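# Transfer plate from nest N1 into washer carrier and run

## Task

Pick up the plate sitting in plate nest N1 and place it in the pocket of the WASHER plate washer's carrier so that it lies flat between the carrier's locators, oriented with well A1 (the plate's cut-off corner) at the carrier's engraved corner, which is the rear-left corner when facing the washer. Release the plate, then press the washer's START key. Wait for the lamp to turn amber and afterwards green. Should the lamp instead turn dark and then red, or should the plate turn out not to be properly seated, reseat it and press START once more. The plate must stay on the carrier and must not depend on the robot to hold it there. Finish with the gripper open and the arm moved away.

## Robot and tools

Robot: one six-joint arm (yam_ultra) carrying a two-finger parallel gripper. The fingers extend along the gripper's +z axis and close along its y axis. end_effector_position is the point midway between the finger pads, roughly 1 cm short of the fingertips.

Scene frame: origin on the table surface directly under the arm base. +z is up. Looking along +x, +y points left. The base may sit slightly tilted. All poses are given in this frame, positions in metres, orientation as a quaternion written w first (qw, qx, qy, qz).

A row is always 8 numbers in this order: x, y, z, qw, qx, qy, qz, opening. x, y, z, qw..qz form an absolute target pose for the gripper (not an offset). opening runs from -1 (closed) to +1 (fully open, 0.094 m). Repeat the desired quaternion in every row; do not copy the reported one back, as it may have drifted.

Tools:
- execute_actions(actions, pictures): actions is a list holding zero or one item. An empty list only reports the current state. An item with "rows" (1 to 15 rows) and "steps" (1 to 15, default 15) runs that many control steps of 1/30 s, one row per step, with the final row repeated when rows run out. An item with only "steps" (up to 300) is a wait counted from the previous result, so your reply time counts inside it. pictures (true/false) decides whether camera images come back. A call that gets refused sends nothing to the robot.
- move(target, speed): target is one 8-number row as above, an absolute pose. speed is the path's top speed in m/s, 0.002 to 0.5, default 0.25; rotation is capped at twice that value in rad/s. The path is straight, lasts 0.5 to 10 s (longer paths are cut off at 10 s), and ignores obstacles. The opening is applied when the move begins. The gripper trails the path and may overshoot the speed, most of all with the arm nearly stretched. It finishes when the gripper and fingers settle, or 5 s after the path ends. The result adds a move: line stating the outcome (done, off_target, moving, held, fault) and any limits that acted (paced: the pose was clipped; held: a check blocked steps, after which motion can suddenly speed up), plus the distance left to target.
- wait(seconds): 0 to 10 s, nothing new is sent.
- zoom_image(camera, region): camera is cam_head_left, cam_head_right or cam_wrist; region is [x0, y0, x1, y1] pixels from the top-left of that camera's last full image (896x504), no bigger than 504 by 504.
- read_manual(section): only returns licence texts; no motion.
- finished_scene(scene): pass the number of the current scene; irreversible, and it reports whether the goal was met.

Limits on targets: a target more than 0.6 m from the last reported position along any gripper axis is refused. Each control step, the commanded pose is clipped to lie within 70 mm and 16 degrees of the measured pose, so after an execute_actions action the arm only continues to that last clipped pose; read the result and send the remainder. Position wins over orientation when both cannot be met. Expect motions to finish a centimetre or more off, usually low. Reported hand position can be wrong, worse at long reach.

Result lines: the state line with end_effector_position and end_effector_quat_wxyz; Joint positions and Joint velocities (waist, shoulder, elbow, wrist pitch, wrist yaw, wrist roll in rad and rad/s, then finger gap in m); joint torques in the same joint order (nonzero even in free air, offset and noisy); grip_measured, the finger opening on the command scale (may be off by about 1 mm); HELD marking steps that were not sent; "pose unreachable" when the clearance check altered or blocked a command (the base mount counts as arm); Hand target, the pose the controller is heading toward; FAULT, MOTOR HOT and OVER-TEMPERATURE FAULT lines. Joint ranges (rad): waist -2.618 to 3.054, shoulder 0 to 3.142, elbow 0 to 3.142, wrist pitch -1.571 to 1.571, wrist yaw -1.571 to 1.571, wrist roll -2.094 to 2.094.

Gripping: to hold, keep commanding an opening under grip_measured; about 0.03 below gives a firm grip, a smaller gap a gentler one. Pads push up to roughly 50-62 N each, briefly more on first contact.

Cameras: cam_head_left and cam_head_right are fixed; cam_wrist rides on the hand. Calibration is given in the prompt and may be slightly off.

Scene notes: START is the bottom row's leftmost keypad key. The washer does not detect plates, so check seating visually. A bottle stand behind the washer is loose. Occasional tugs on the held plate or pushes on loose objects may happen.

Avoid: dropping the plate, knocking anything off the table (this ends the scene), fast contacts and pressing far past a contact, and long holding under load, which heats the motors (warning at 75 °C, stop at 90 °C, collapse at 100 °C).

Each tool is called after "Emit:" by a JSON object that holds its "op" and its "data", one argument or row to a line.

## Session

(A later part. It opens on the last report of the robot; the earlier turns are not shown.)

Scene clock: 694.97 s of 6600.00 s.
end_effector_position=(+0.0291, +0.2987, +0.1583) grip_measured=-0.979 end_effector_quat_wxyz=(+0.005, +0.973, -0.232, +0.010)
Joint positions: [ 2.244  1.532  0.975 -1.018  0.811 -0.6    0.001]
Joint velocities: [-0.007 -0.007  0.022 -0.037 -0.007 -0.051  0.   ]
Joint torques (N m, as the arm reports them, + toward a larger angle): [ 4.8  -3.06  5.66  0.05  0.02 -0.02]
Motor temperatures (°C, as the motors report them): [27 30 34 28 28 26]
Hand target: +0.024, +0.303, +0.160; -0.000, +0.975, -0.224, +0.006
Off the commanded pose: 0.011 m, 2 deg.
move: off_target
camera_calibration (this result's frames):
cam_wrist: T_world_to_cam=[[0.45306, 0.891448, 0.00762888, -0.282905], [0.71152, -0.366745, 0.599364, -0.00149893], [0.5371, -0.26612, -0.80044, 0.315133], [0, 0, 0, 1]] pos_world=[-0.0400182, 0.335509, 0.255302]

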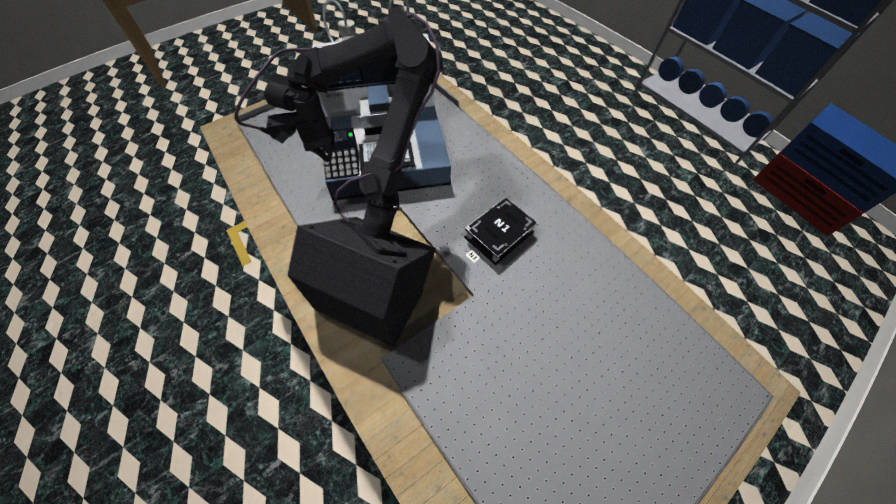

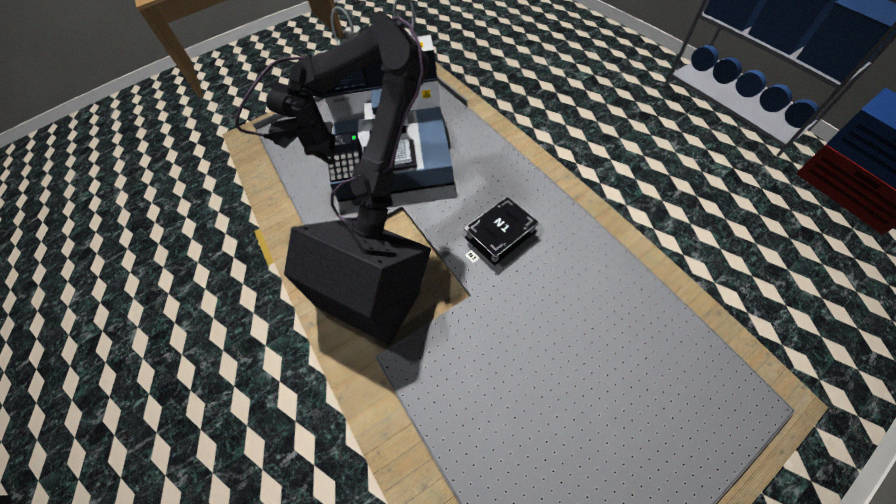

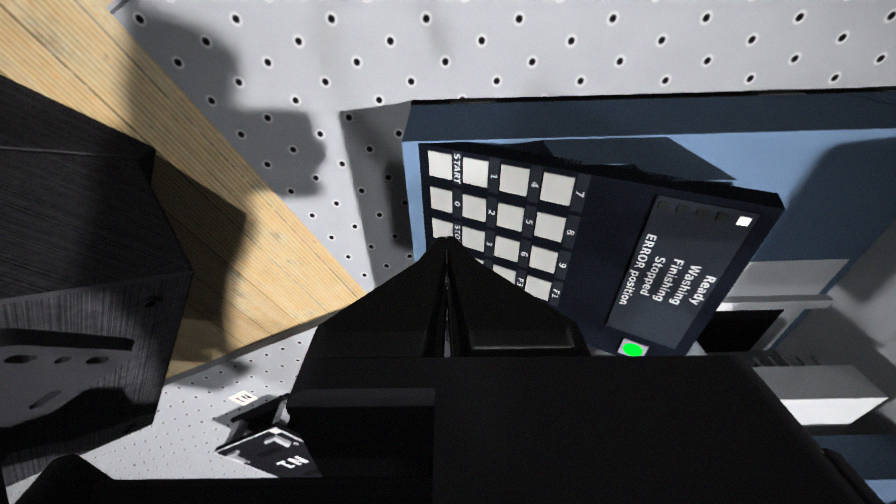

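Emit:
{"op": "execute_actions", "data": {
  "actions": [
    {"rows": [[0.0235,0.3026,0.1583,0,0.975,-0.2235,0.006,-1],[0.0227,0.302,0.1555,0.001,0.975,-0.223,0.006,-1],[0.0217,0.3013,0.152,0.002,0.975,-0.222,0.006,-1],[0.0206,0.3005,0.148,0.003,0.976,-0.221,0.006,-1],[0.0195,0.2997,0.144,0.004,0.976,-0.220,0.007,-1],[0.0184,0.2989,0.140,0.005,0.976,-0.218,0.007,-1],[0.0173,0.2981,0.136,0.006,0.976,-0.217,0.007,-1],[0.0162,0.2973,0.132,0.007,0.977,-0.216,0.007,-1],[0.0151,0.2965,0.1283,0.007,0.977,-0.215,0.007,-1],[0.014,0.2958,0.1248,0.008,0.977,-0.214,0.007,-1],[0.013,0.2951,0.1215,0.009,0.977,-0.213,0.007,-1],[0.0121,0.2944,0.1185,0.010,0.977,-0.212,0.0075,-1],[0.0114,0.2939,0.116,0.010,0.9775,-0.2115,0.0075,-1],[0.0109,0.2935,0.114,0.011,0.9776,-0.211,0.0075,-1],[0.0106,0.2933,0.113,0.011,0.9776,-0.2108,0.0075,-1]], "steps": 15}
  ],
  "pictures": false
}}

Emit:
{"op": "execute_actions", "data": {
  "actions": [
    {"rows": [[0.0106,0.2933,0.113,0.011,0.9776,-0.2108,0.0075,-1]], "steps": 15}
  ],
  "pictures": false
}}

Emit:
{"op": "execute_actions", "data": {
  "actions": [
    {"steps": 10}
  ]
}}

Scene clock: 744.10 s of 6600.00 s.
end_effector_position=(+0.0207, +0.2948, +0.1251) grip_measured=-0.979 end_effector_quat_wxyz=(+0.010, +0.975, -0.222, +0.014)
Joint positions: [ 2.175  1.576  0.892 -0.834  0.809 -0.707  0.001]
Joint velocities: [-0.144  0.164 -0.178  0.447 -0.081 -0.242  0.001]
Joint torques (N m, as the arm reports them, + toward a larger angle): [ 4.05 -3.28  3.07  0.08 -0.08  0.04]
Motor temperatures (°C, as the motors report them): [28 30 34 27 28 26]
Hand target: +0.012, +0.292, +0.115; +0.012, +0.977, -0.211, +0.008
Off the commanded pose: 0.016 m, 2 deg.
Steps of this call (steps 1 to 90: nothing new was sent; then 45.63 s passed at rest; steps 91 to 105: all 15 steps of this action). Readings (end_effector_position):
91: (+0.0289, +0.2990, +0.1582)
92: (+0.0286, +0.2995, +0.1582)
94: (+0.0274, +0.3020, +0.1581)
98: (+0.0265, +0.3058, +0.1515)
105: the state above

Scene clock: 744.60 s of 6600.00 s.
end_effector_position=(+0.0153, +0.3026, +0.1200) grip_measured=-0.979 end_effector_quat_wxyz=(-0.001, +0.975, -0.223, +0.005)
Joint positions: [ 2.166  1.589  0.884 -0.764  0.807 -0.747  0.001]
Joint velocities: [-0.002 -0.002 -0.002 -0.022 -0.007 -0.037 -0.   ]
Joint torques (N m, as the arm reports them, + toward a larger angle): [ 3.89 -3.36  2.82  0.07 -0.1   0.04]
Motor temperatures (°C, as the motors report them): [28 30 34 27 28 26]
Hand target: +0.011, +0.293, +0.113; +0.011, +0.977, -0.211, +0.007
Off the commanded pose: 0.013 m, 2 deg.
Steps of this call (steps 1 to 15: all 15 steps of this action). Readings (end_effector_position):
1: (+0.0197, +0.2944, +0.1228)
2: (+0.0189, +0.2946, +0.1213)
4: (+0.0177, +0.2967, +0.1201)
8: (+0.0161, +0.3005, +0.1200)
15: the state above

Scene clock: 744.93 s of 6600.00 s.
end_effector_position=(+0.0151, +0.3030, +0.1200) grip_measured=-0.979 end_effector_quat_wxyz=(-0.002, +0.975, -0.224, +0.005)
Joint positions: [ 2.166  1.589  0.884 -0.761  0.807 -0.749  0.001]
Joint velocities: [ 0.007  0.002 -0.007 -0.11   0.051 -0.095 -0.001]
Joint torques (N m, as the arm reports them, + toward a larger angle): [ 3.84 -3.35  2.97  0.07 -0.1  -0.01]
Motor temperatures (°C, as the motors report them): [28 30 34 27 28 26]
Hand target: +0.011, +0.293, +0.113; +0.011, +0.977, -0.211, +0.007
Off the commanded pose: 0.013 m, 2 deg.
Steps of this call (steps 1 to 10: nothing new was sent). Readings (end_effector_position):
1: (+0.0152, +0.3027, +0.1200)
2: (+0.0152, +0.3028, +0.1200)
4: (+0.0152, +0.3029, +0.1200)
8: (+0.0151, +0.3030, +0.1200)
10: the state above
camera_calibration (this result's frames):
cam_wrist: T_world_to_cam=[[0.4384, 0.898571, 0.0194108, -0.283479], [0.722038, -0.364969, 0.587757, 0.0336092], [0.535226, -0.243657, -0.808804, 0.287369], [0, 0, 0, 1]] pos_world=[-0.0537971, 0.337012, 0.218174]

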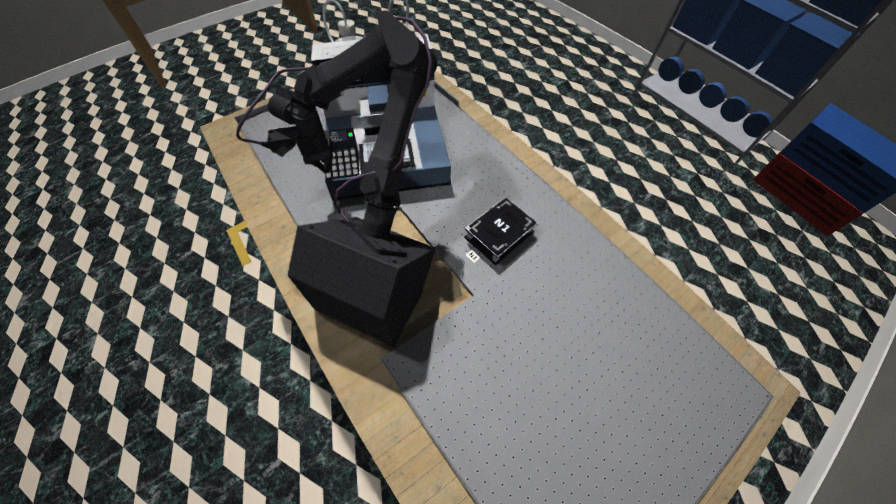

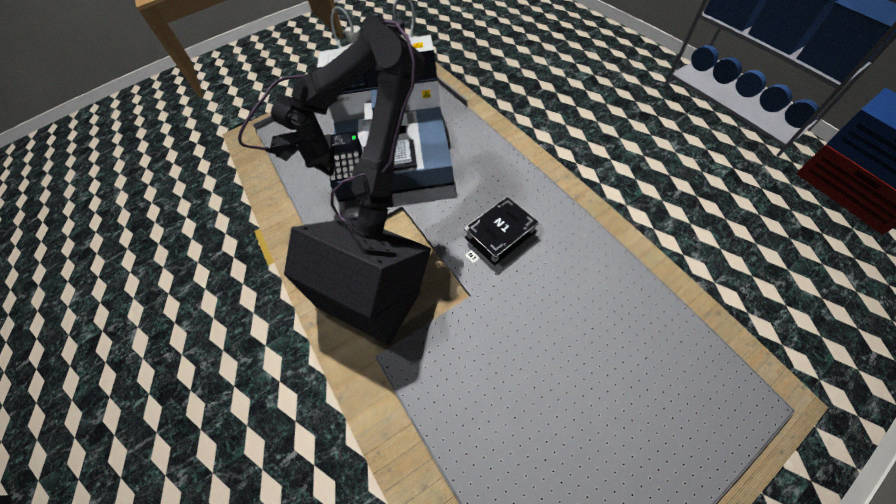

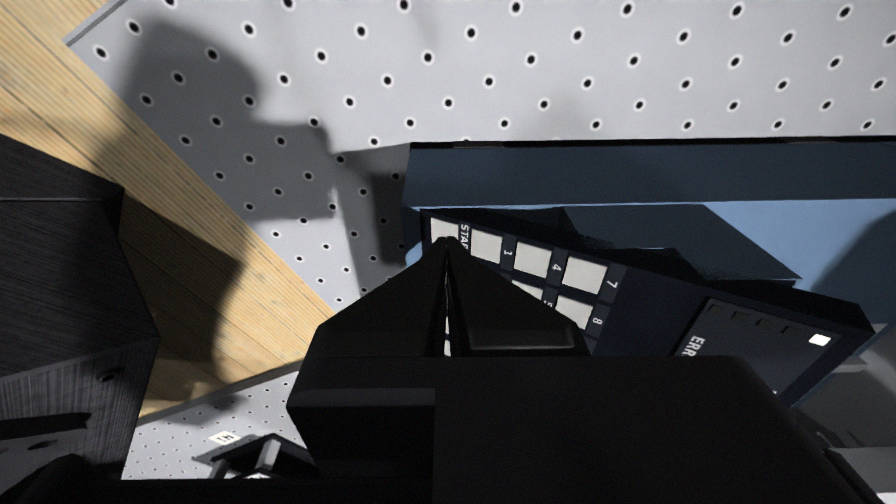

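Emit:
{"op": "zoom_image", "data": {
  "camera": "cam_wrist",
  "region": [400, 195, 520, 285]
}}

Region (400, 195, 520, 285) of cam_wrist's 896x504 image, scaled by 4.200, with more detail than that image has; it fills the top 378 rows of this view, and the rest is white.

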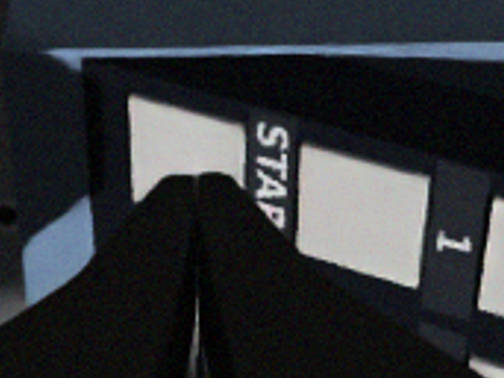

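Emit:
{"op": "execute_actions", "data": {
  "actions": [
    {"rows": [[0.01,0.2928,0.1118,0.0125,0.9776,-0.2094,0.0086,-1],[0.0094,0.2924,0.1105,0.014,0.9776,-0.208,0.0097,-1],[0.0093,0.2924,0.11,0.0144,0.9776,-0.208,0.0101,-1],[0.0094,0.2925,0.1096,0.0145,0.9776,-0.2082,0.0103,-1],[0.0094,0.2926,0.1092,0.0147,0.9776,-0.2085,0.0104,-1],[0.0095,0.2927,0.1088,0.0149,0.9776,-0.2087,0.0106,-1],[0.0095,0.2928,0.1083,0.015,0.9776,-0.2089,0.0108,-1],[0.0096,0.2929,0.1079,0.0152,0.9776,-0.2092,0.011,-1],[0.0096,0.293,0.1075,0.0154,0.9776,-0.2094,0.0112,-1],[0.0096,0.2931,0.1071,0.0155,0.9776,-0.2096,0.0114,-1],[0.0097,0.2933,0.1067,0.0157,0.9776,-0.2099,0.0115,-1],[0.0097,0.2934,0.1062,0.0159,0.9776,-0.2101,0.0117,-1],[0.0097,0.2935,0.1058,0.016,0.9776,-0.2103,0.0119,-1],[0.0098,0.2936,0.1054,0.0162,0.9776,-0.2106,0.0121,-1],[0.0098,0.2937,0.105,0.0164,0.9776,-0.2108,0.0123,-1]], "steps": 15}
  ],
  "pictures": false
}}

Emit:
{"op": "execute_actions", "data": {
  "actions": [
    {"rows": [[0.0099,0.294,0.1045,0.016,0.9776,-0.2108,0.0128,-1],[0.01,0.2943,0.104,0.0155,0.9776,-0.2108,0.0133,-1],[0.01,0.2946,0.1035,0.015,0.9776,-0.2108,0.0138,-1],[0.0101,0.2949,0.103,0.0146,0.9776,-0.2108,0.0142,-1],[0.0102,0.2952,0.1025,0.0141,0.9776,-0.2108,0.0147,-1],[0.0103,0.2955,0.102,0.0137,0.9776,-0.2108,0.0152,-1],[0.0103,0.2958,0.1015,0.0132,0.9776,-0.2108,0.0157,-1],[0.0104,0.2961,0.101,0.0127,0.9776,-0.2108,0.0162,-1],[0.0105,0.2964,0.1005,0.0123,0.9776,-0.2108,0.0167,-1],[0.0106,0.2967,0.1,0.0118,0.9776,-0.2108,0.0171,-1],[0.0106,0.297,0.0995,0.0114,0.9776,-0.2108,0.0176,-1],[0.0107,0.2972,0.099,0.0109,0.9776,-0.2108,0.0181,-1]], "steps": 15}
  ],
  "pictures": false
}}

Emit:
{"op": "execute_actions", "data": {
  "actions": [
    {"steps": 10}
  ]
}}

Scene clock: 818.10 s of 6600.00 s.
end_effector_position=(+0.0151, +0.3026, +0.1138) grip_measured=-0.979 end_effector_quat_wxyz=(+0.003, +0.975, -0.224, +0.009)
Joint positions: [ 2.15   1.608  0.884 -0.745  0.807 -0.757  0.001]
Joint velocities: [-0.037  0.042 -0.007  0.11  -0.022 -0.022 -0.001]
Joint torques (N m, as the arm reports them, + toward a larger angle): [ 3.98 -3.19  3.08  0.09 -0.08  0.03]
Motor temperatures (°C, as the motors report them): [28 30 33 27 28 26]
Hand target: +0.010, +0.293, +0.106; +0.016, +0.977, -0.211, +0.012
Off the commanded pose: 0.014 m, 2 deg.
Steps of this call (steps 1 to 90: nothing new was sent; then 69.67 s passed at rest; steps 91 to 105: all 15 steps of this action). Readings (end_effector_position):
91: (+0.0151, +0.3030, +0.1200)
92: (+0.0151, +0.3031, +0.1200)
94: (+0.0151, +0.3032, +0.1199)
98: (+0.0163, +0.3036, +0.1188)
105: the state above

Scene clock: 818.60 s of 6600.00 s.
end_effector_position=(+0.0146, +0.3050, +0.1099) grip_measured=-0.979 end_effector_quat_wxyz=(+0.002, +0.975, -0.221, +0.009)
Joint positions: [ 2.139  1.618  0.884 -0.722  0.807 -0.779  0.001]
Joint velocities: [-0.002  0.002  0.002 -0.037 -0.022 -0.022 -0.001]
Joint torques (N m, as the arm reports them, + toward a larger angle): [ 3.58 -2.58  2.72  0.2   0.06  0.02]
Motor temperatures (°C, as the motors report them): [28 30 33 27 28 26]
Hand target: +0.011, +0.297, +0.100; +0.011, +0.977, -0.211, +0.018
Off the commanded pose: 0.014 m, 2 deg.
Steps of this call (steps 1 to 15: all 15 steps of this action). Readings (end_effector_position):
1: (+0.0151, +0.3026, +0.1132)
2: (+0.0150, +0.3028, +0.1127)
4: (+0.0151, +0.3032, +0.1119)
8: (+0.0148, +0.3044, +0.1102)
15: the state above

Scene clock: 818.93 s of 6600.00 s.
end_effector_position=(+0.0146, +0.3050, +0.1099) grip_measured=-0.979 end_effector_quat_wxyz=(+0.002, +0.976, -0.219, +0.009)
Joint positions: [ 2.139  1.618  0.884 -0.722  0.807 -0.783  0.001]
Joint velocities: [-0.007 -0.012 -0.007 -0.051 -0.022 -0.022 -0.   ]
Joint torques (N m, as the arm reports them, + toward a larger angle): [ 3.56 -2.83  2.77  0.22 -0.01  0.03]
Motor temperatures (°C, as the motors report them): [28 30 33 27 28 26]
Hand target: +0.011, +0.297, +0.100; +0.011, +0.977, -0.211, +0.018
Off the commanded pose: 0.014 m, 2 deg.
Steps of this call (steps 1 to 10: nothing new was sent). Readings (end_effector_position):
1: (+0.0146, +0.3050, +0.1099)
2: (+0.0146, +0.3050, +0.1099)
4: (+0.0146, +0.3050, +0.1099)
8: (+0.0146, +0.3050, +0.1099)
10: the state above
camera_calibration (this result's frames):
cam_wrist: T_world_to_cam=[[0.430699, 0.902401, 0.0130857, -0.285211], [0.720948, -0.352745, 0.596494, 0.0359822], [0.542892, -0.247475, -0.802511, 0.280383], [0, 0, 0, 1]] pos_world=[-0.0553188, 0.339455, 0.207279]

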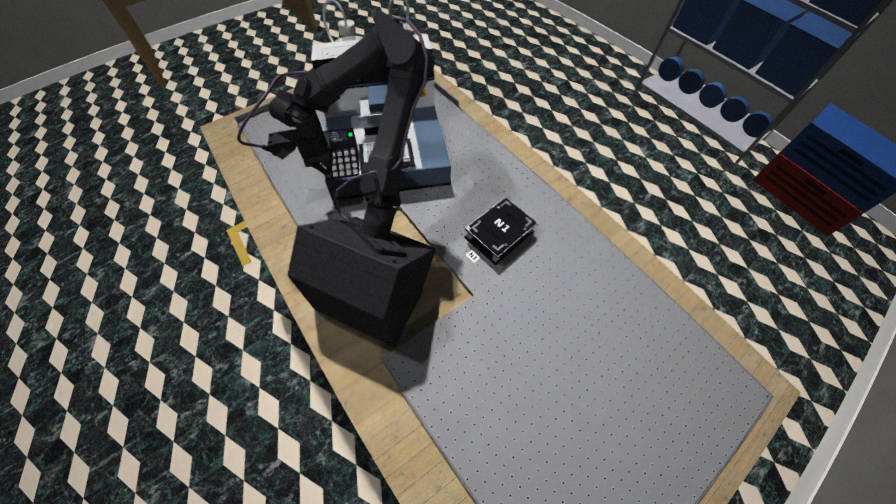

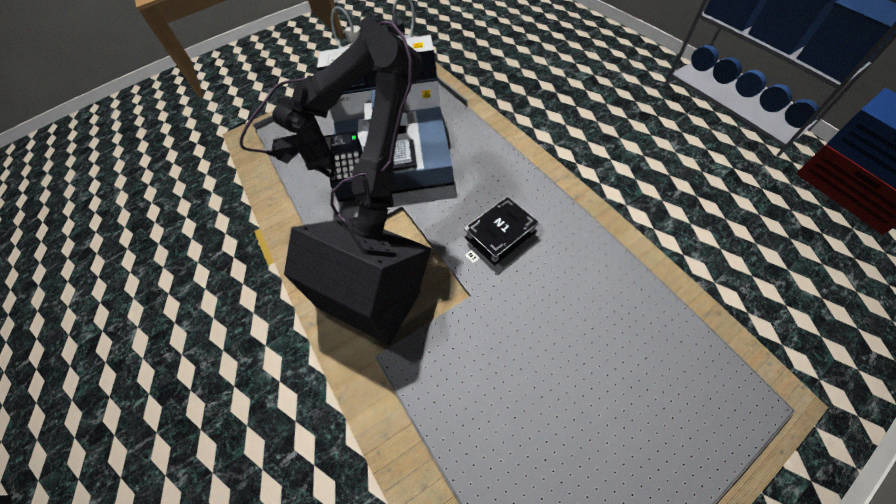

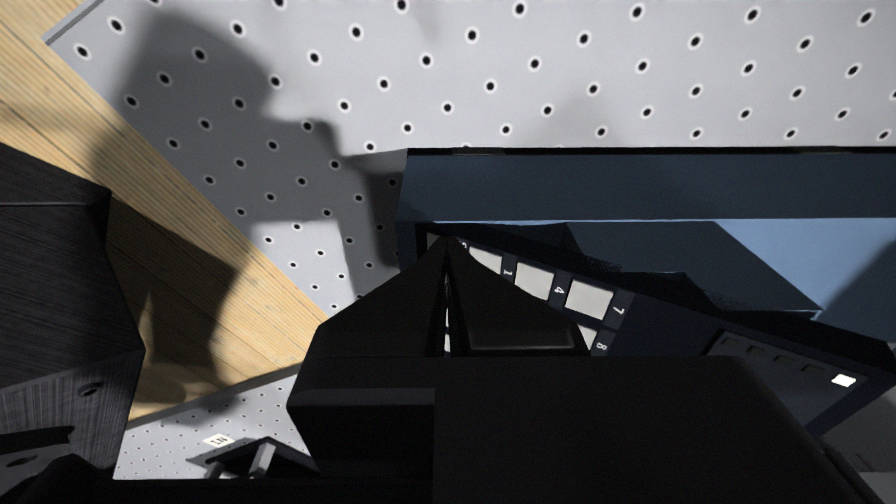

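Emit:
{"op": "execute_actions", "data": {
  "actions": [
    {"rows": [[0.0112,0.2971,0.0986,0.0114,0.9776,-0.2108,0.0186,-1],[0.0117,0.297,0.0982,0.012,0.9776,-0.2108,0.019,-1],[0.0122,0.2969,0.0978,0.0126,0.9776,-0.2108,0.0195,-1],[0.0127,0.2968,0.0974,0.0132,0.9776,-0.2108,0.02,-1],[0.0132,0.2967,0.097,0.0138,0.9776,-0.2108,0.0206,-1],[0.0137,0.2966,0.0966,0.0144,0.9776,-0.2108,0.0211,-1],[0.0142,0.2965,0.0962,0.015,0.9776,-0.2108,0.0217,-1]], "steps": 15}
  ]
}}

Scene clock: 835.80 s of 6600.00 s.
end_effector_position=(+0.0148, +0.3049, +0.1097) grip_measured=-0.979 end_effector_quat_wxyz=(+0.003, +0.976, -0.216, +0.009)
Joint positions: [ 2.138  1.618  0.884 -0.721  0.807 -0.792  0.001]
Joint velocities: [-0.002 -0.007 -0.002 -0.022 -0.081  0.007 -0.001]
Joint torques (N m, as the arm reports them, + toward a larger angle): [ 2.77 -2.65  2.8   0.24  0.04  0.01]
Motor temperatures (°C, as the motors report them): [28 29 33 28 28 26]
Hand target: +0.015, +0.296, +0.097; +0.015, +0.977, -0.211, +0.022
Off the commanded pose: 0.016 m, 2 deg.
Steps of this call (steps 1 to 90: nothing new was sent; then 13.37 s passed at rest; steps 91 to 105: all 15 steps of this action). Readings (end_effector_position):
91: (+0.0146, +0.3050, +0.1099)
92: (+0.0146, +0.3050, +0.1099)
94: (+0.0147, +0.3050, +0.1098)
98: (+0.0148, +0.3049, +0.1097)
105: the state above
camera_calibration (this result's frames):
cam_wrist: T_world_to_cam=[[0.423987, 0.90559, 0.0119407, -0.285993], [0.723749, -0.346718, 0.596635, 0.0340881], [0.544447, -0.244324, -0.802424, 0.279033], [0, 0, 0, 1]] pos_world=[-0.055333, 0.338985, 0.20698]

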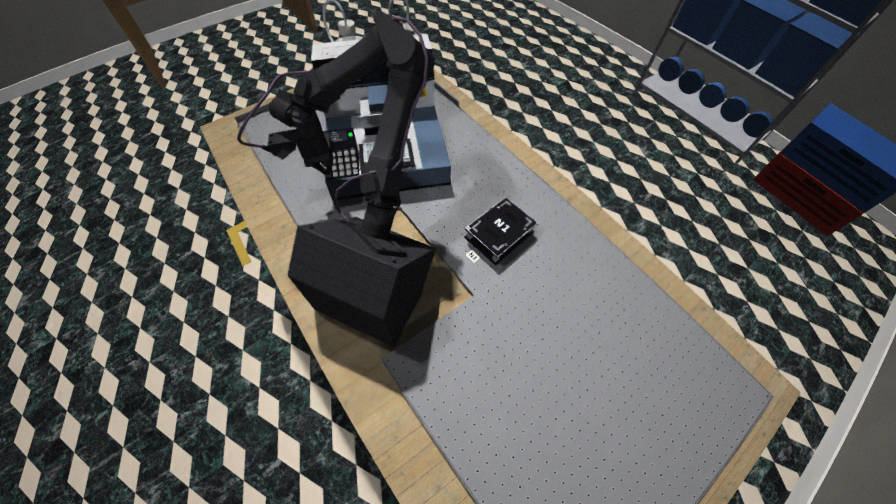

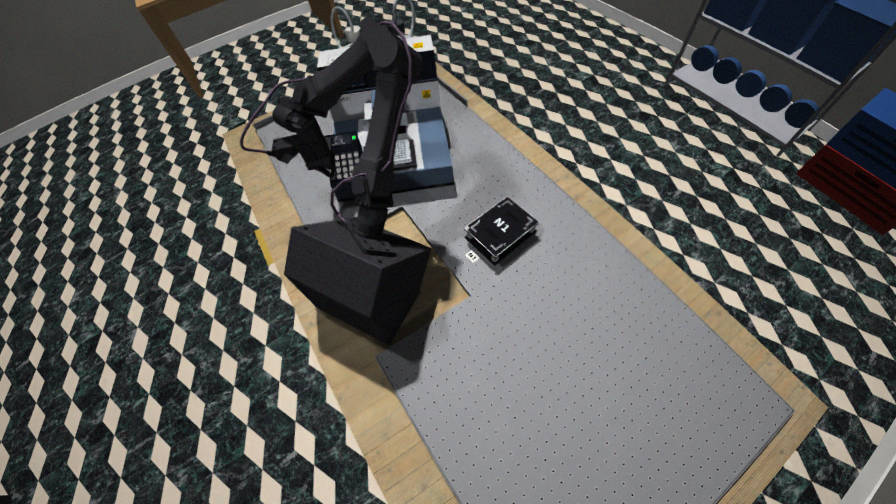

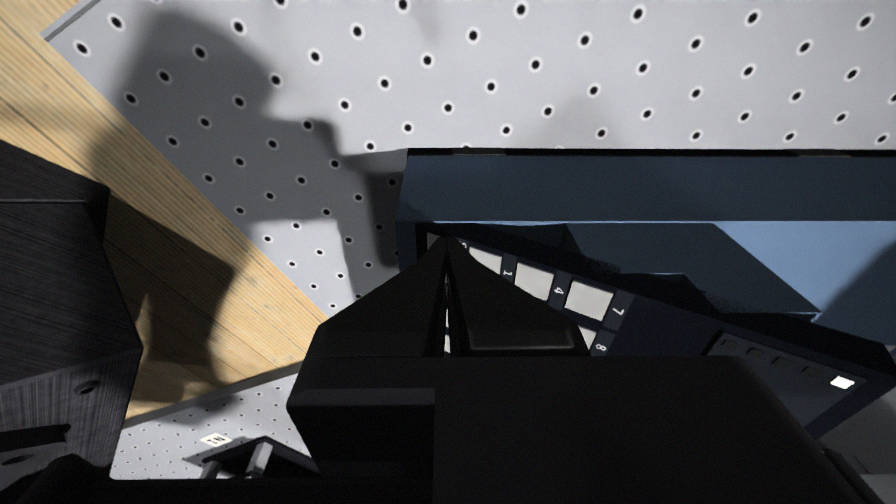

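Emit:
{"op": "zoom_image", "data": {
  "camera": "cam_wrist",
  "region": [410, 215, 510, 280]
}}

Emit:
{"op": "zoom_image", "data": {
  "camera": "cam_head_right",
  "region": [310, 130, 380, 195]
}}

Region (410, 215, 510, 280) of cam_wrist's 896x504 image, scaled by 5.040, with more detail than that image has; it fills the top 328 rows of this view, and the rest is white.

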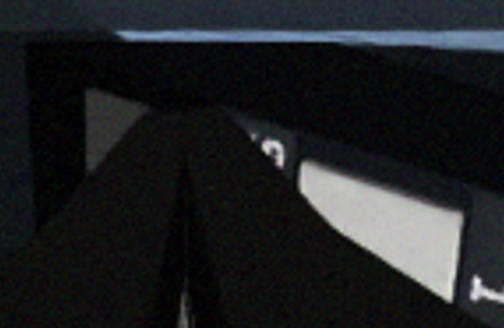

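Region (310, 130, 380, 195) of cam_head_right's 896x504 image, scaled by 7.200, with more detail than that image has; it fills the top 468 rows of this view, and the rest is white.

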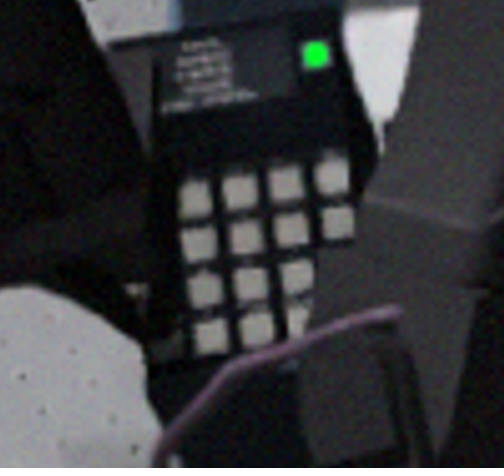

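Emit:
{"op": "execute_actions", "data": {
  "actions": [
    {"rows": [[0.0128,0.2968,0.0973,0.0134,0.9776,-0.2108,0.0203,-1],[0.0114,0.2971,0.0984,0.0118,0.9776,-0.2108,0.0188,-1],[0.01,0.2973,0.0995,0.0102,0.9776,-0.2108,0.0174,-1],[0.0086,0.2976,0.1006,0.0086,0.9776,-0.2108,0.0159,-1],[0.0072,0.2979,0.1017,0.007,0.9776,-0.2108,0.0145,-1],[0.0058,0.2981,0.1028,0.0054,0.9776,-0.2108,0.013,-1],[0.0044,0.2984,0.104,0.0038,0.9776,-0.2108,0.0116,-1],[0.003,0.2987,0.1051,0.0022,0.9776,-0.2108,0.0101,-1]], "steps": 15}
  ]
}}

Scene clock: 859.43 s of 6600.00 s.
end_effector_position=(+0.0125, +0.3079, +0.1109) grip_measured=-0.979 end_effector_quat_wxyz=(-0.003, +0.974, -0.226, +0.006)
Joint positions: [ 2.144  1.618  0.884 -0.707  0.808 -0.776  0.001]
Joint velocities: [ 0.007 -0.002 -0.002 -0.007  0.022  0.037  0.   ]
Joint torques (N m, as the arm reports them, + toward a larger angle): [ 5.3  -2.81  2.57  0.18  0.05  0.1 ]
Motor temperatures (°C, as the motors report them): [27 29 33 28 28 26]
Hand target: +0.004, +0.298, +0.105; +0.002, +0.978, -0.211, +0.011
Off the commanded pose: 0.014 m, 2 deg.
Steps of this call (steps 1 to 90: nothing new was sent; then 20.13 s passed at rest; steps 91 to 105: all 15 steps of this action). Readings (end_effector_position):
91: (+0.0148, +0.3049, +0.1097)
92: (+0.0148, +0.3049, +0.1097)
94: (+0.0148, +0.3049, +0.1097)
98: (+0.0141, +0.3056, +0.1103)
105: the state above
camera_calibration (this result's frames):
cam_wrist: T_world_to_cam=[[0.442672, 0.896392, 0.022877, -0.286337], [0.71879, -0.369987, 0.5886, 0.0441134], [0.536081, -0.244113, -0.8081, 0.282669], [0, 0, 0, 1]] pos_world=[-0.0564886, 0.341995, 0.209011]

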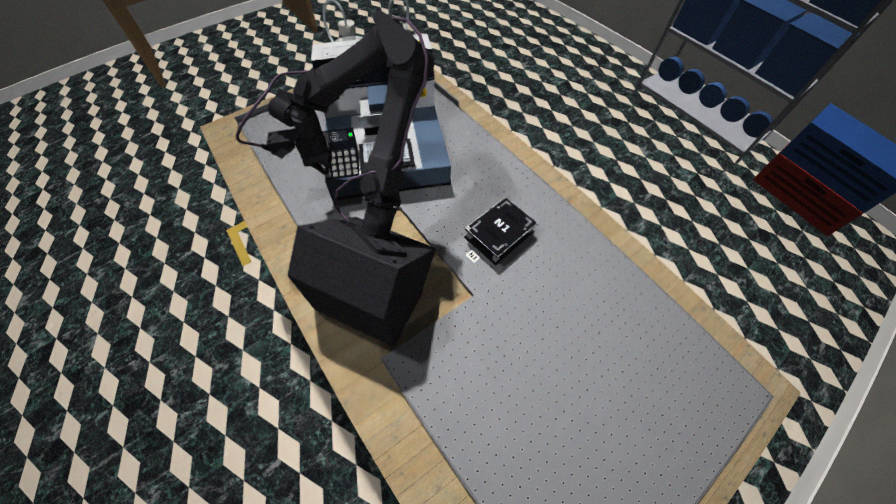

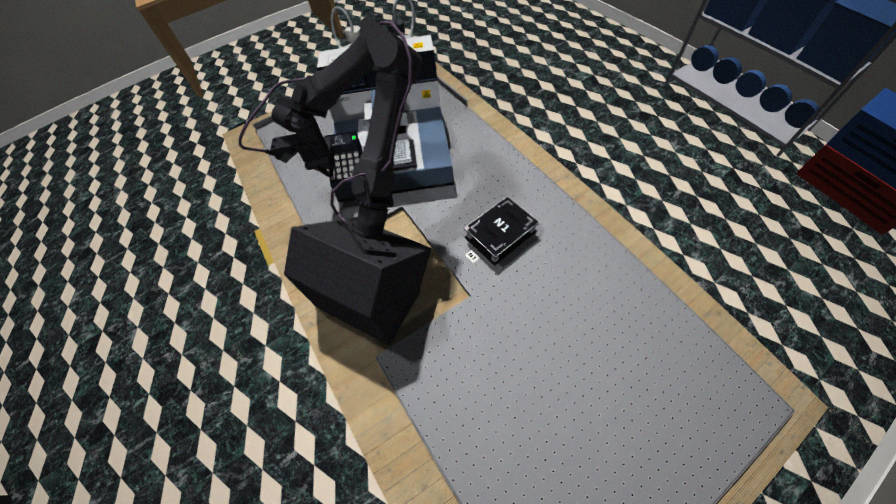

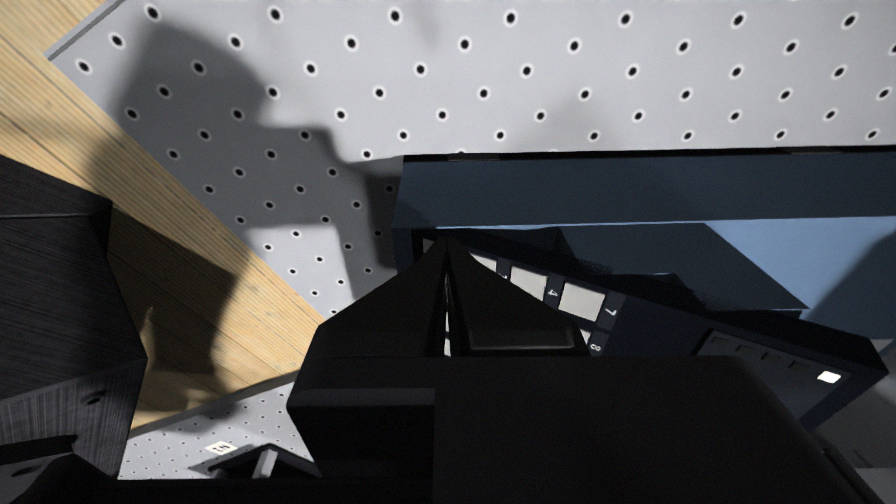

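Emit:
{"op": "execute_actions", "data": {
  "actions": [
    {"rows": [[0.0027,0.2965,0.1052,0.0067,0.9776,-0.2108,0.0095,-1],[0.0024,0.2944,0.1052,0.0113,0.9776,-0.2108,0.009,-1],[0.0021,0.2922,0.1053,0.0158,0.9776,-0.2108,0.0083,-1],[0.0018,0.29,0.1053,0.0203,0.9776,-0.2108,0.0077,-1],[0.0014,0.2879,0.1054,0.0246,0.9716,-0.2367,0.0078,-1],[0.0011,0.2857,0.1055,0.0289,0.9649,-0.2627,0.0082,-1],[0.0008,0.2836,0.1055,0.0332,0.9575,-0.2885,0.0087,-1],[0.0005,0.2814,0.1056,0.0375,0.9494,-0.3141,0.0094,-1],[0.0005,0.2814,0.1056,0.0373,0.9406,-0.3395,0.0105,-1],[0.0005,0.2814,0.1056,0.037,0.9311,-0.3647,0.0115,-1],[0.0005,0.2814,0.1056,0.0366,0.921,-0.3896,0.0125,-1],[0.0005,0.2814,0.1056,0.0363,0.9102,-0.4142,0.0134,-1],[0.0005,0.2814,0.1056,0.0359,0.8987,-0.4385,0.0144,-1],[0.0005,0.2814,0.1056,0.0355,0.8866,-0.4625,0.0154,-1],[0.0005,0.2814,0.1056,0.0351,0.8739,-0.4862,0.0163,-1]], "steps": 15}
  ],
  "pictures": false
}}

Emit:
{"op": "execute_actions", "data": {
  "actions": [
    {"rows": [[0.0005,0.2814,0.1056,0.0346,0.8605,-0.5095,0.0173,-1],[0.0005,0.2814,0.1056,0.0342,0.8465,-0.5324,0.0182,-1],[0.0005,0.2814,0.1056,0.0337,0.8319,-0.555,0.0191,-1],[0.0005,0.2814,0.1056,0.0331,0.8166,-0.5771,0.02,-1],[0.0005,0.2814,0.1056,0.0326,0.8008,-0.5989,0.0209,-1],[0.0005,0.2814,0.1056,0.032,0.7845,-0.6202,0.0217,-1],[0.0005,0.2814,0.1056,0.0314,0.7675,-0.641,0.0226,-1],[0.0005,0.2814,0.1056,0.0308,0.75,-0.6614,0.0234,-1],[0.0005,0.2814,0.1056,0.0301,0.7314,-0.682,0.0243,-1]], "steps": 15}
  ],
  "pictures": false
}}

Emit:
{"op": "execute_actions", "data": {
  "actions": [
    {"rows": [[0.0005,0.2814,0.1056,0.0301,0.7314,-0.682,0.0243,-1]], "steps": 15}
  ]
}}

Scene clock: 950.10 s of 6600.00 s.
end_effector_position=(+0.0076, +0.2937, +0.1082) grip_measured=-0.979 end_effector_quat_wxyz=(+0.019, +0.917, -0.398, +0.003)
Joint positions: [ 2.144  1.618  0.864 -0.731  0.772 -0.382  0.001]
Joint velocities: [-0.002  0.012 -0.056 -0.037 -0.11   1.267 -0.   ]
Joint torques (N m, as the arm reports them, + toward a larger angle): [ 5.01 -4.47  2.73 -0.07 -0.1   0.08]
Motor temperatures (°C, as the motors report them): [28 29 33 28 28 26]
Hand target: +0.001, +0.281, +0.106; +0.032, +0.879, -0.475, +0.005
Off the commanded pose: 0.014 m, 11 deg.
Steps of this call (steps 1 to 90: nothing new was sent; then 87.17 s passed at rest; steps 91 to 105: all 15 steps of this action). Readings (end_effector_position):
91: (+0.0125, +0.3079, +0.1109)
92: (+0.0125, +0.3079, +0.1109)
94: (+0.0123, +0.3073, +0.1109)
98: (+0.0112, +0.3038, +0.1109)
105: the state above

Scene clock: 950.60 s of 6600.00 s.
end_effector_position=(+0.0059, +0.2897, +0.1075) grip_measured=-0.979 end_effector_quat_wxyz=(+0.025, +0.747, -0.664, +0.009)
Joint positions: [ 2.144  1.618  0.858 -0.736  0.759  0.26   0.001]
Joint velocities: [-0.012 -0.002 -0.007 -0.11   0.051  0.608  0.001]
Joint torques (N m, as the arm reports them, + toward a larger angle): [ 5.27 -2.97  4.16 -0.14  0.    0.1 ]
Motor temperatures (°C, as the motors report them): [28 29 33 28 28 26]
Hand target: +0.001, +0.281, +0.106; +0.029, +0.732, -0.680, +0.022
Off the commanded pose: 0.010 m, 3 deg.
Steps of this call (steps 1 to 15: all 15 steps of this action). Readings (end_effector_position):
1: (+0.0073, +0.2928, +0.1079)
2: (+0.0070, +0.2924, +0.1078)
4: (+0.0064, +0.2918, +0.1077)
8: (+0.0057, +0.2909, +0.1075)
15: the state above

Scene clock: 951.10 s of 6600.00 s.
end_effector_position=(+0.0072, +0.2863, +0.1077) grip_measured=-0.979 end_effector_quat_wxyz=(+0.027, +0.720, -0.693, +0.016)
Joint positions: [ 2.144  1.618  0.858 -0.754  0.759  0.352  0.001]
Joint velocities: [-0.012  0.007 -0.007  0.037 -0.022 -0.007  0.001]
Joint torques (N m, as the arm reports them, + toward a larger angle): [ 5.27 -2.57  4.52 -0.14 -0.01  0.14]
Motor temperatures (°C, as the motors report them): [28 29 33 28 28 26]
Hand target: +0.001, +0.281, +0.106; +0.030, +0.731, -0.682, +0.024
Off the commanded pose: 0.009 m, 2 deg.
Steps of this call (steps 1 to 15: all 15 steps of this action). Readings (end_effector_position):
1: (+0.0061, +0.2892, +0.1075)
2: (+0.0062, +0.2888, +0.1075)
4: (+0.0066, +0.2880, +0.1076)
8: (+0.0070, +0.2870, +0.1076)
15: the state above
camera_calibration (this result's frames):
cam_wrist: T_world_to_cam=[[0.999389, 0.0348188, -0.00316148, -0.0191569], [0.0290382, -0.776296, 0.6297, 0.158769], [0.0194711, -0.629406, -0.776832, 0.388313], [0, 0, 0, 1]] pos_world=[0.00697392, 0.368325, 0.201617]

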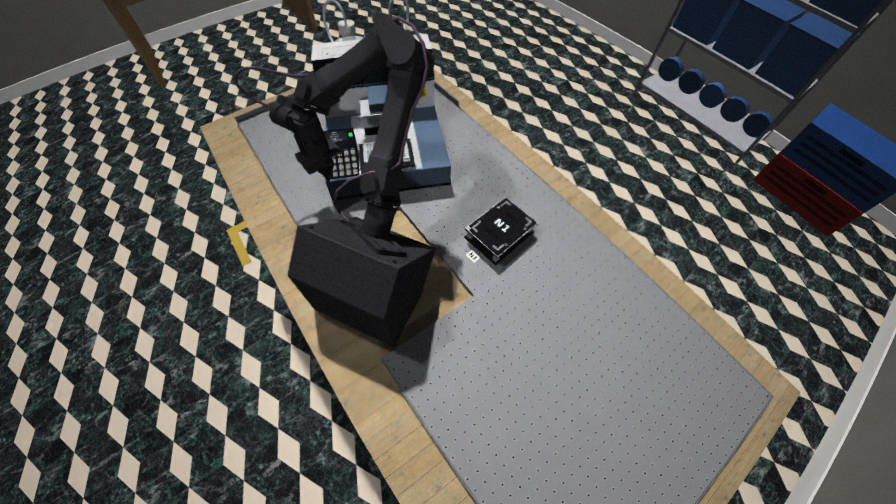

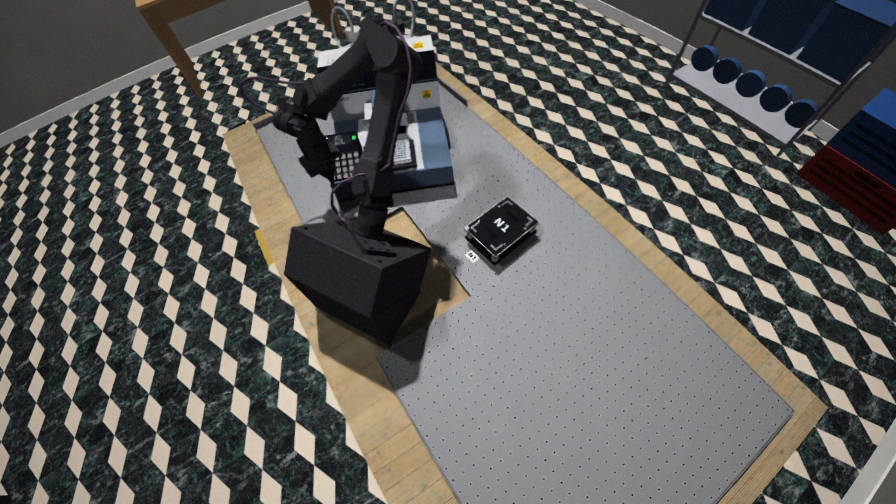

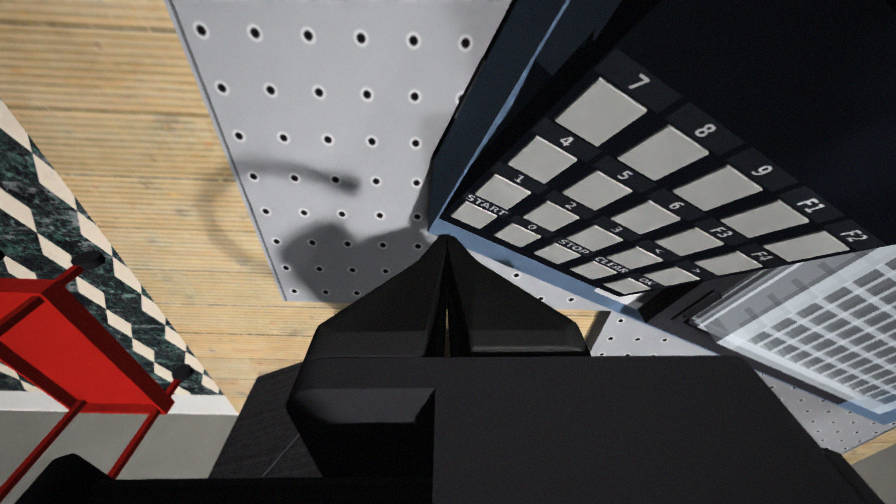

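Emit:
{"op": "zoom_image", "data": {
  "camera": "cam_wrist",
  "region": [420, 170, 560, 265]
}}

Emit:
{"op": "zoom_image", "data": {
  "camera": "cam_wrist",
  "region": [630, 230, 896, 400]
}}

Region (420, 170, 560, 265) of cam_wrist's 896x504 image, scaled by 3.600, with more detail than that image has; it fills the top 342 rows of this view, and the rest is white.

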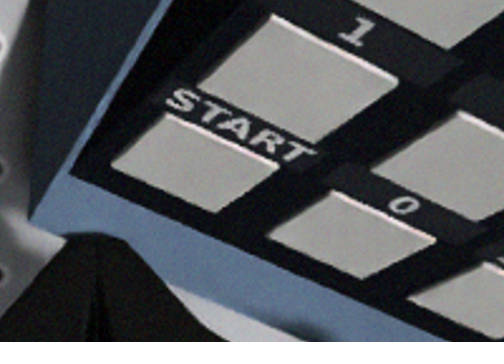

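Region (630, 230, 896, 400) of cam_wrist's 896x504 image, scaled by 1.895, with more detail than that image has; it fills the top 322 rows of this view, and the rest is white.

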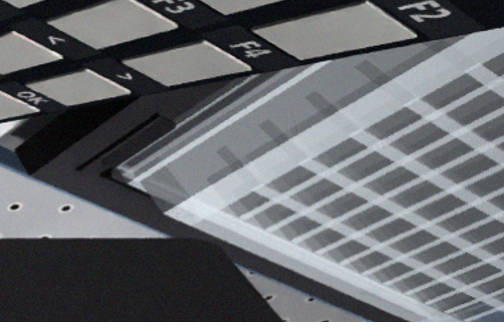

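Emit:
{"op": "execute_actions", "data": {
  "actions": [
    {"rows": [[0.001,0.2823,0.1056,0.0276,0.7306,-0.6828,0.0242,-1],[0.0015,0.2832,0.1056,0.0251,0.7298,-0.6837,0.0241,-1],[0.002,0.284,0.1055,0.0226,0.729,-0.6845,0.024,-1],[0.0025,0.2849,0.1055,0.0201,0.7282,-0.6854,0.0239,-1],[0.003,0.2858,0.1055,0.0176,0.7274,-0.6862,0.0238,-1],[0.0035,0.2867,0.1055,0.0151,0.7266,-0.6871,0.0237,-1],[0.004,0.2876,0.1054,0.0126,0.7258,-0.6879,0.0236,-1],[0.0045,0.2884,0.1054,0.0101,0.7249,-0.6888,0.0236,-1],[0.005,0.2893,0.1054,0.0076,0.7241,-0.6896,0.0235,-1],[0.0055,0.2902,0.1054,0.0051,0.7233,-0.6905,0.0234,-1],[0.006,0.2911,0.1053,0.0026,0.7225,-0.6913,0.0233,-1],[0.0065,0.292,0.1053,0.0001,0.7217,-0.6922,0.0232,-1],[0.007,0.2928,0.1053,-0.0024,0.7209,-0.693,0.0231,-1],[0.0075,0.2937,0.1053,-0.0049,0.7201,-0.6939,0.023,-1],[0.008,0.2946,0.1053,-0.0074,0.7193,-0.6947,0.0229,-1]], "steps": 15}
  ],
  "pictures": false
}}

Emit:
{"op": "execute_actions", "data": {
  "actions": [
    {"rows": [[0.008,0.2946,0.1053,-0.0074,0.7193,-0.6947,0.0229,-1]], "steps": 15}
  ]
}}

Scene clock: 1006.03 s of 6600.00 s.
end_effector_position=(+0.0129, +0.2920, +0.1074) grip_measured=-0.979 end_effector_quat_wxyz=(+0.006, +0.715, -0.699, +0.019)
Joint positions: [ 2.144  1.618  0.858 -0.738  0.801  0.358  0.001]
Joint velocities: [ 0.007 -0.007  0.002  0.066  0.095  0.022 -0.   ]
Joint torques (N m, as the arm reports them, + toward a larger angle): [ 5.37 -2.42  4.46  0.02  0.1   0.13]
Motor temperatures (°C, as the motors report them): [29 29 33 27 28 26]
Hand target: +0.008, +0.294, +0.105; -0.007, +0.719, -0.694, +0.022
Off the commanded pose: 0.006 m, 2 deg.
Steps of this call (steps 1 to 90: nothing new was sent; then 51.43 s passed at rest; steps 91 to 105: all 15 steps of this action). Readings (end_effector_position):
91: (+0.0073, +0.2861, +0.1077)
92: (+0.0074, +0.2862, +0.1077)
94: (+0.0078, +0.2863, +0.1077)
98: (+0.0095, +0.2874, +0.1076)
105: the state above

Scene clock: 1006.53 s of 6600.00 s.
end_effector_position=(+0.0146, +0.2946, +0.1074) grip_measured=-0.979 end_effector_quat_wxyz=(-0.002, +0.712, -0.702, +0.019)
Joint positions: [ 2.144  1.618  0.858 -0.729  0.815  0.359  0.001]
Joint velocities: [ 0.002  0.002  0.017  0.007 -0.022 -0.007 -0.   ]
Joint torques (N m, as the arm reports them, + toward a larger angle): [ 5.27 -2.64  4.51  0.07  0.12  0.14]
Motor temperatures (°C, as the motors report them): [29 29 33 27 28 26]
Hand target: +0.008, +0.294, +0.105; -0.008, +0.719, -0.695, +0.023
Off the commanded pose: 0.007 m, 1 deg.
Steps of this call (steps 1 to 15: all 15 steps of this action). Readings (end_effector_position):
1: (+0.0133, +0.2928, +0.1074)
2: (+0.0137, +0.2933, +0.1074)
4: (+0.0142, +0.2941, +0.1074)
8: (+0.0146, +0.2946, +0.1074)
15: the state above
camera_calibration (this result's frames):
cam_wrist: T_world_to_cam=[[0.998975, 0.0116159, 0.0437605, -0.0250057], [-0.0170083, -0.799459, 0.600479, 0.175801], [0.0419598, -0.600608, -0.798442, 0.38665], [0, 0, 0, 1]] pos_world=[0.0117463, 0.373061, 0.204247]

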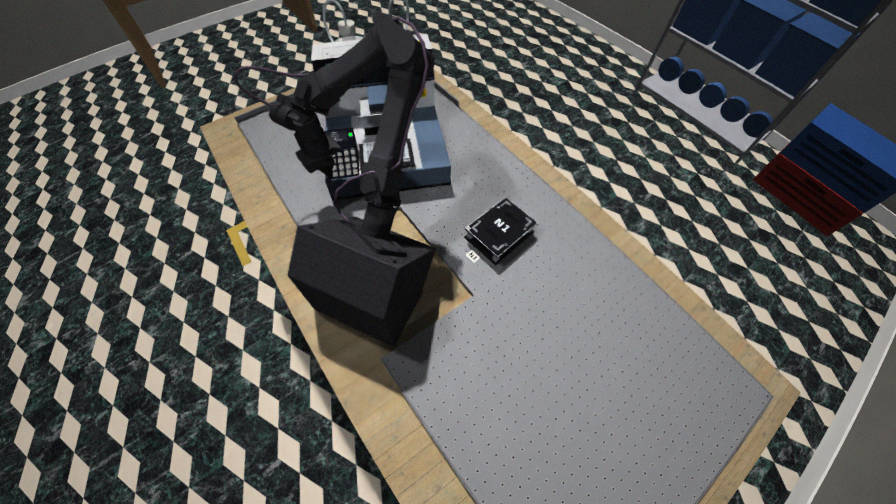

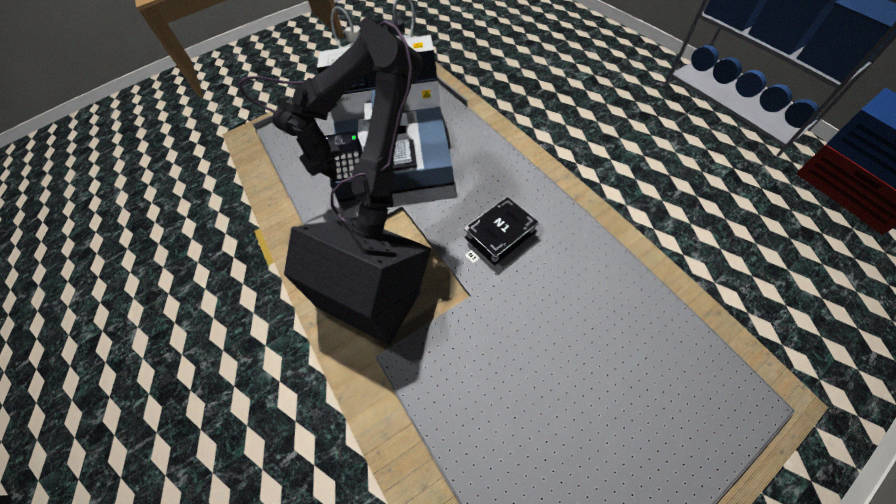

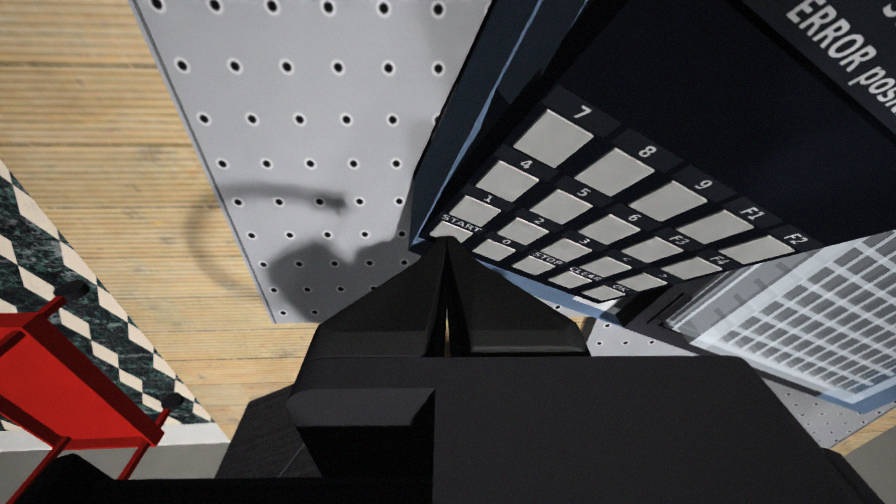

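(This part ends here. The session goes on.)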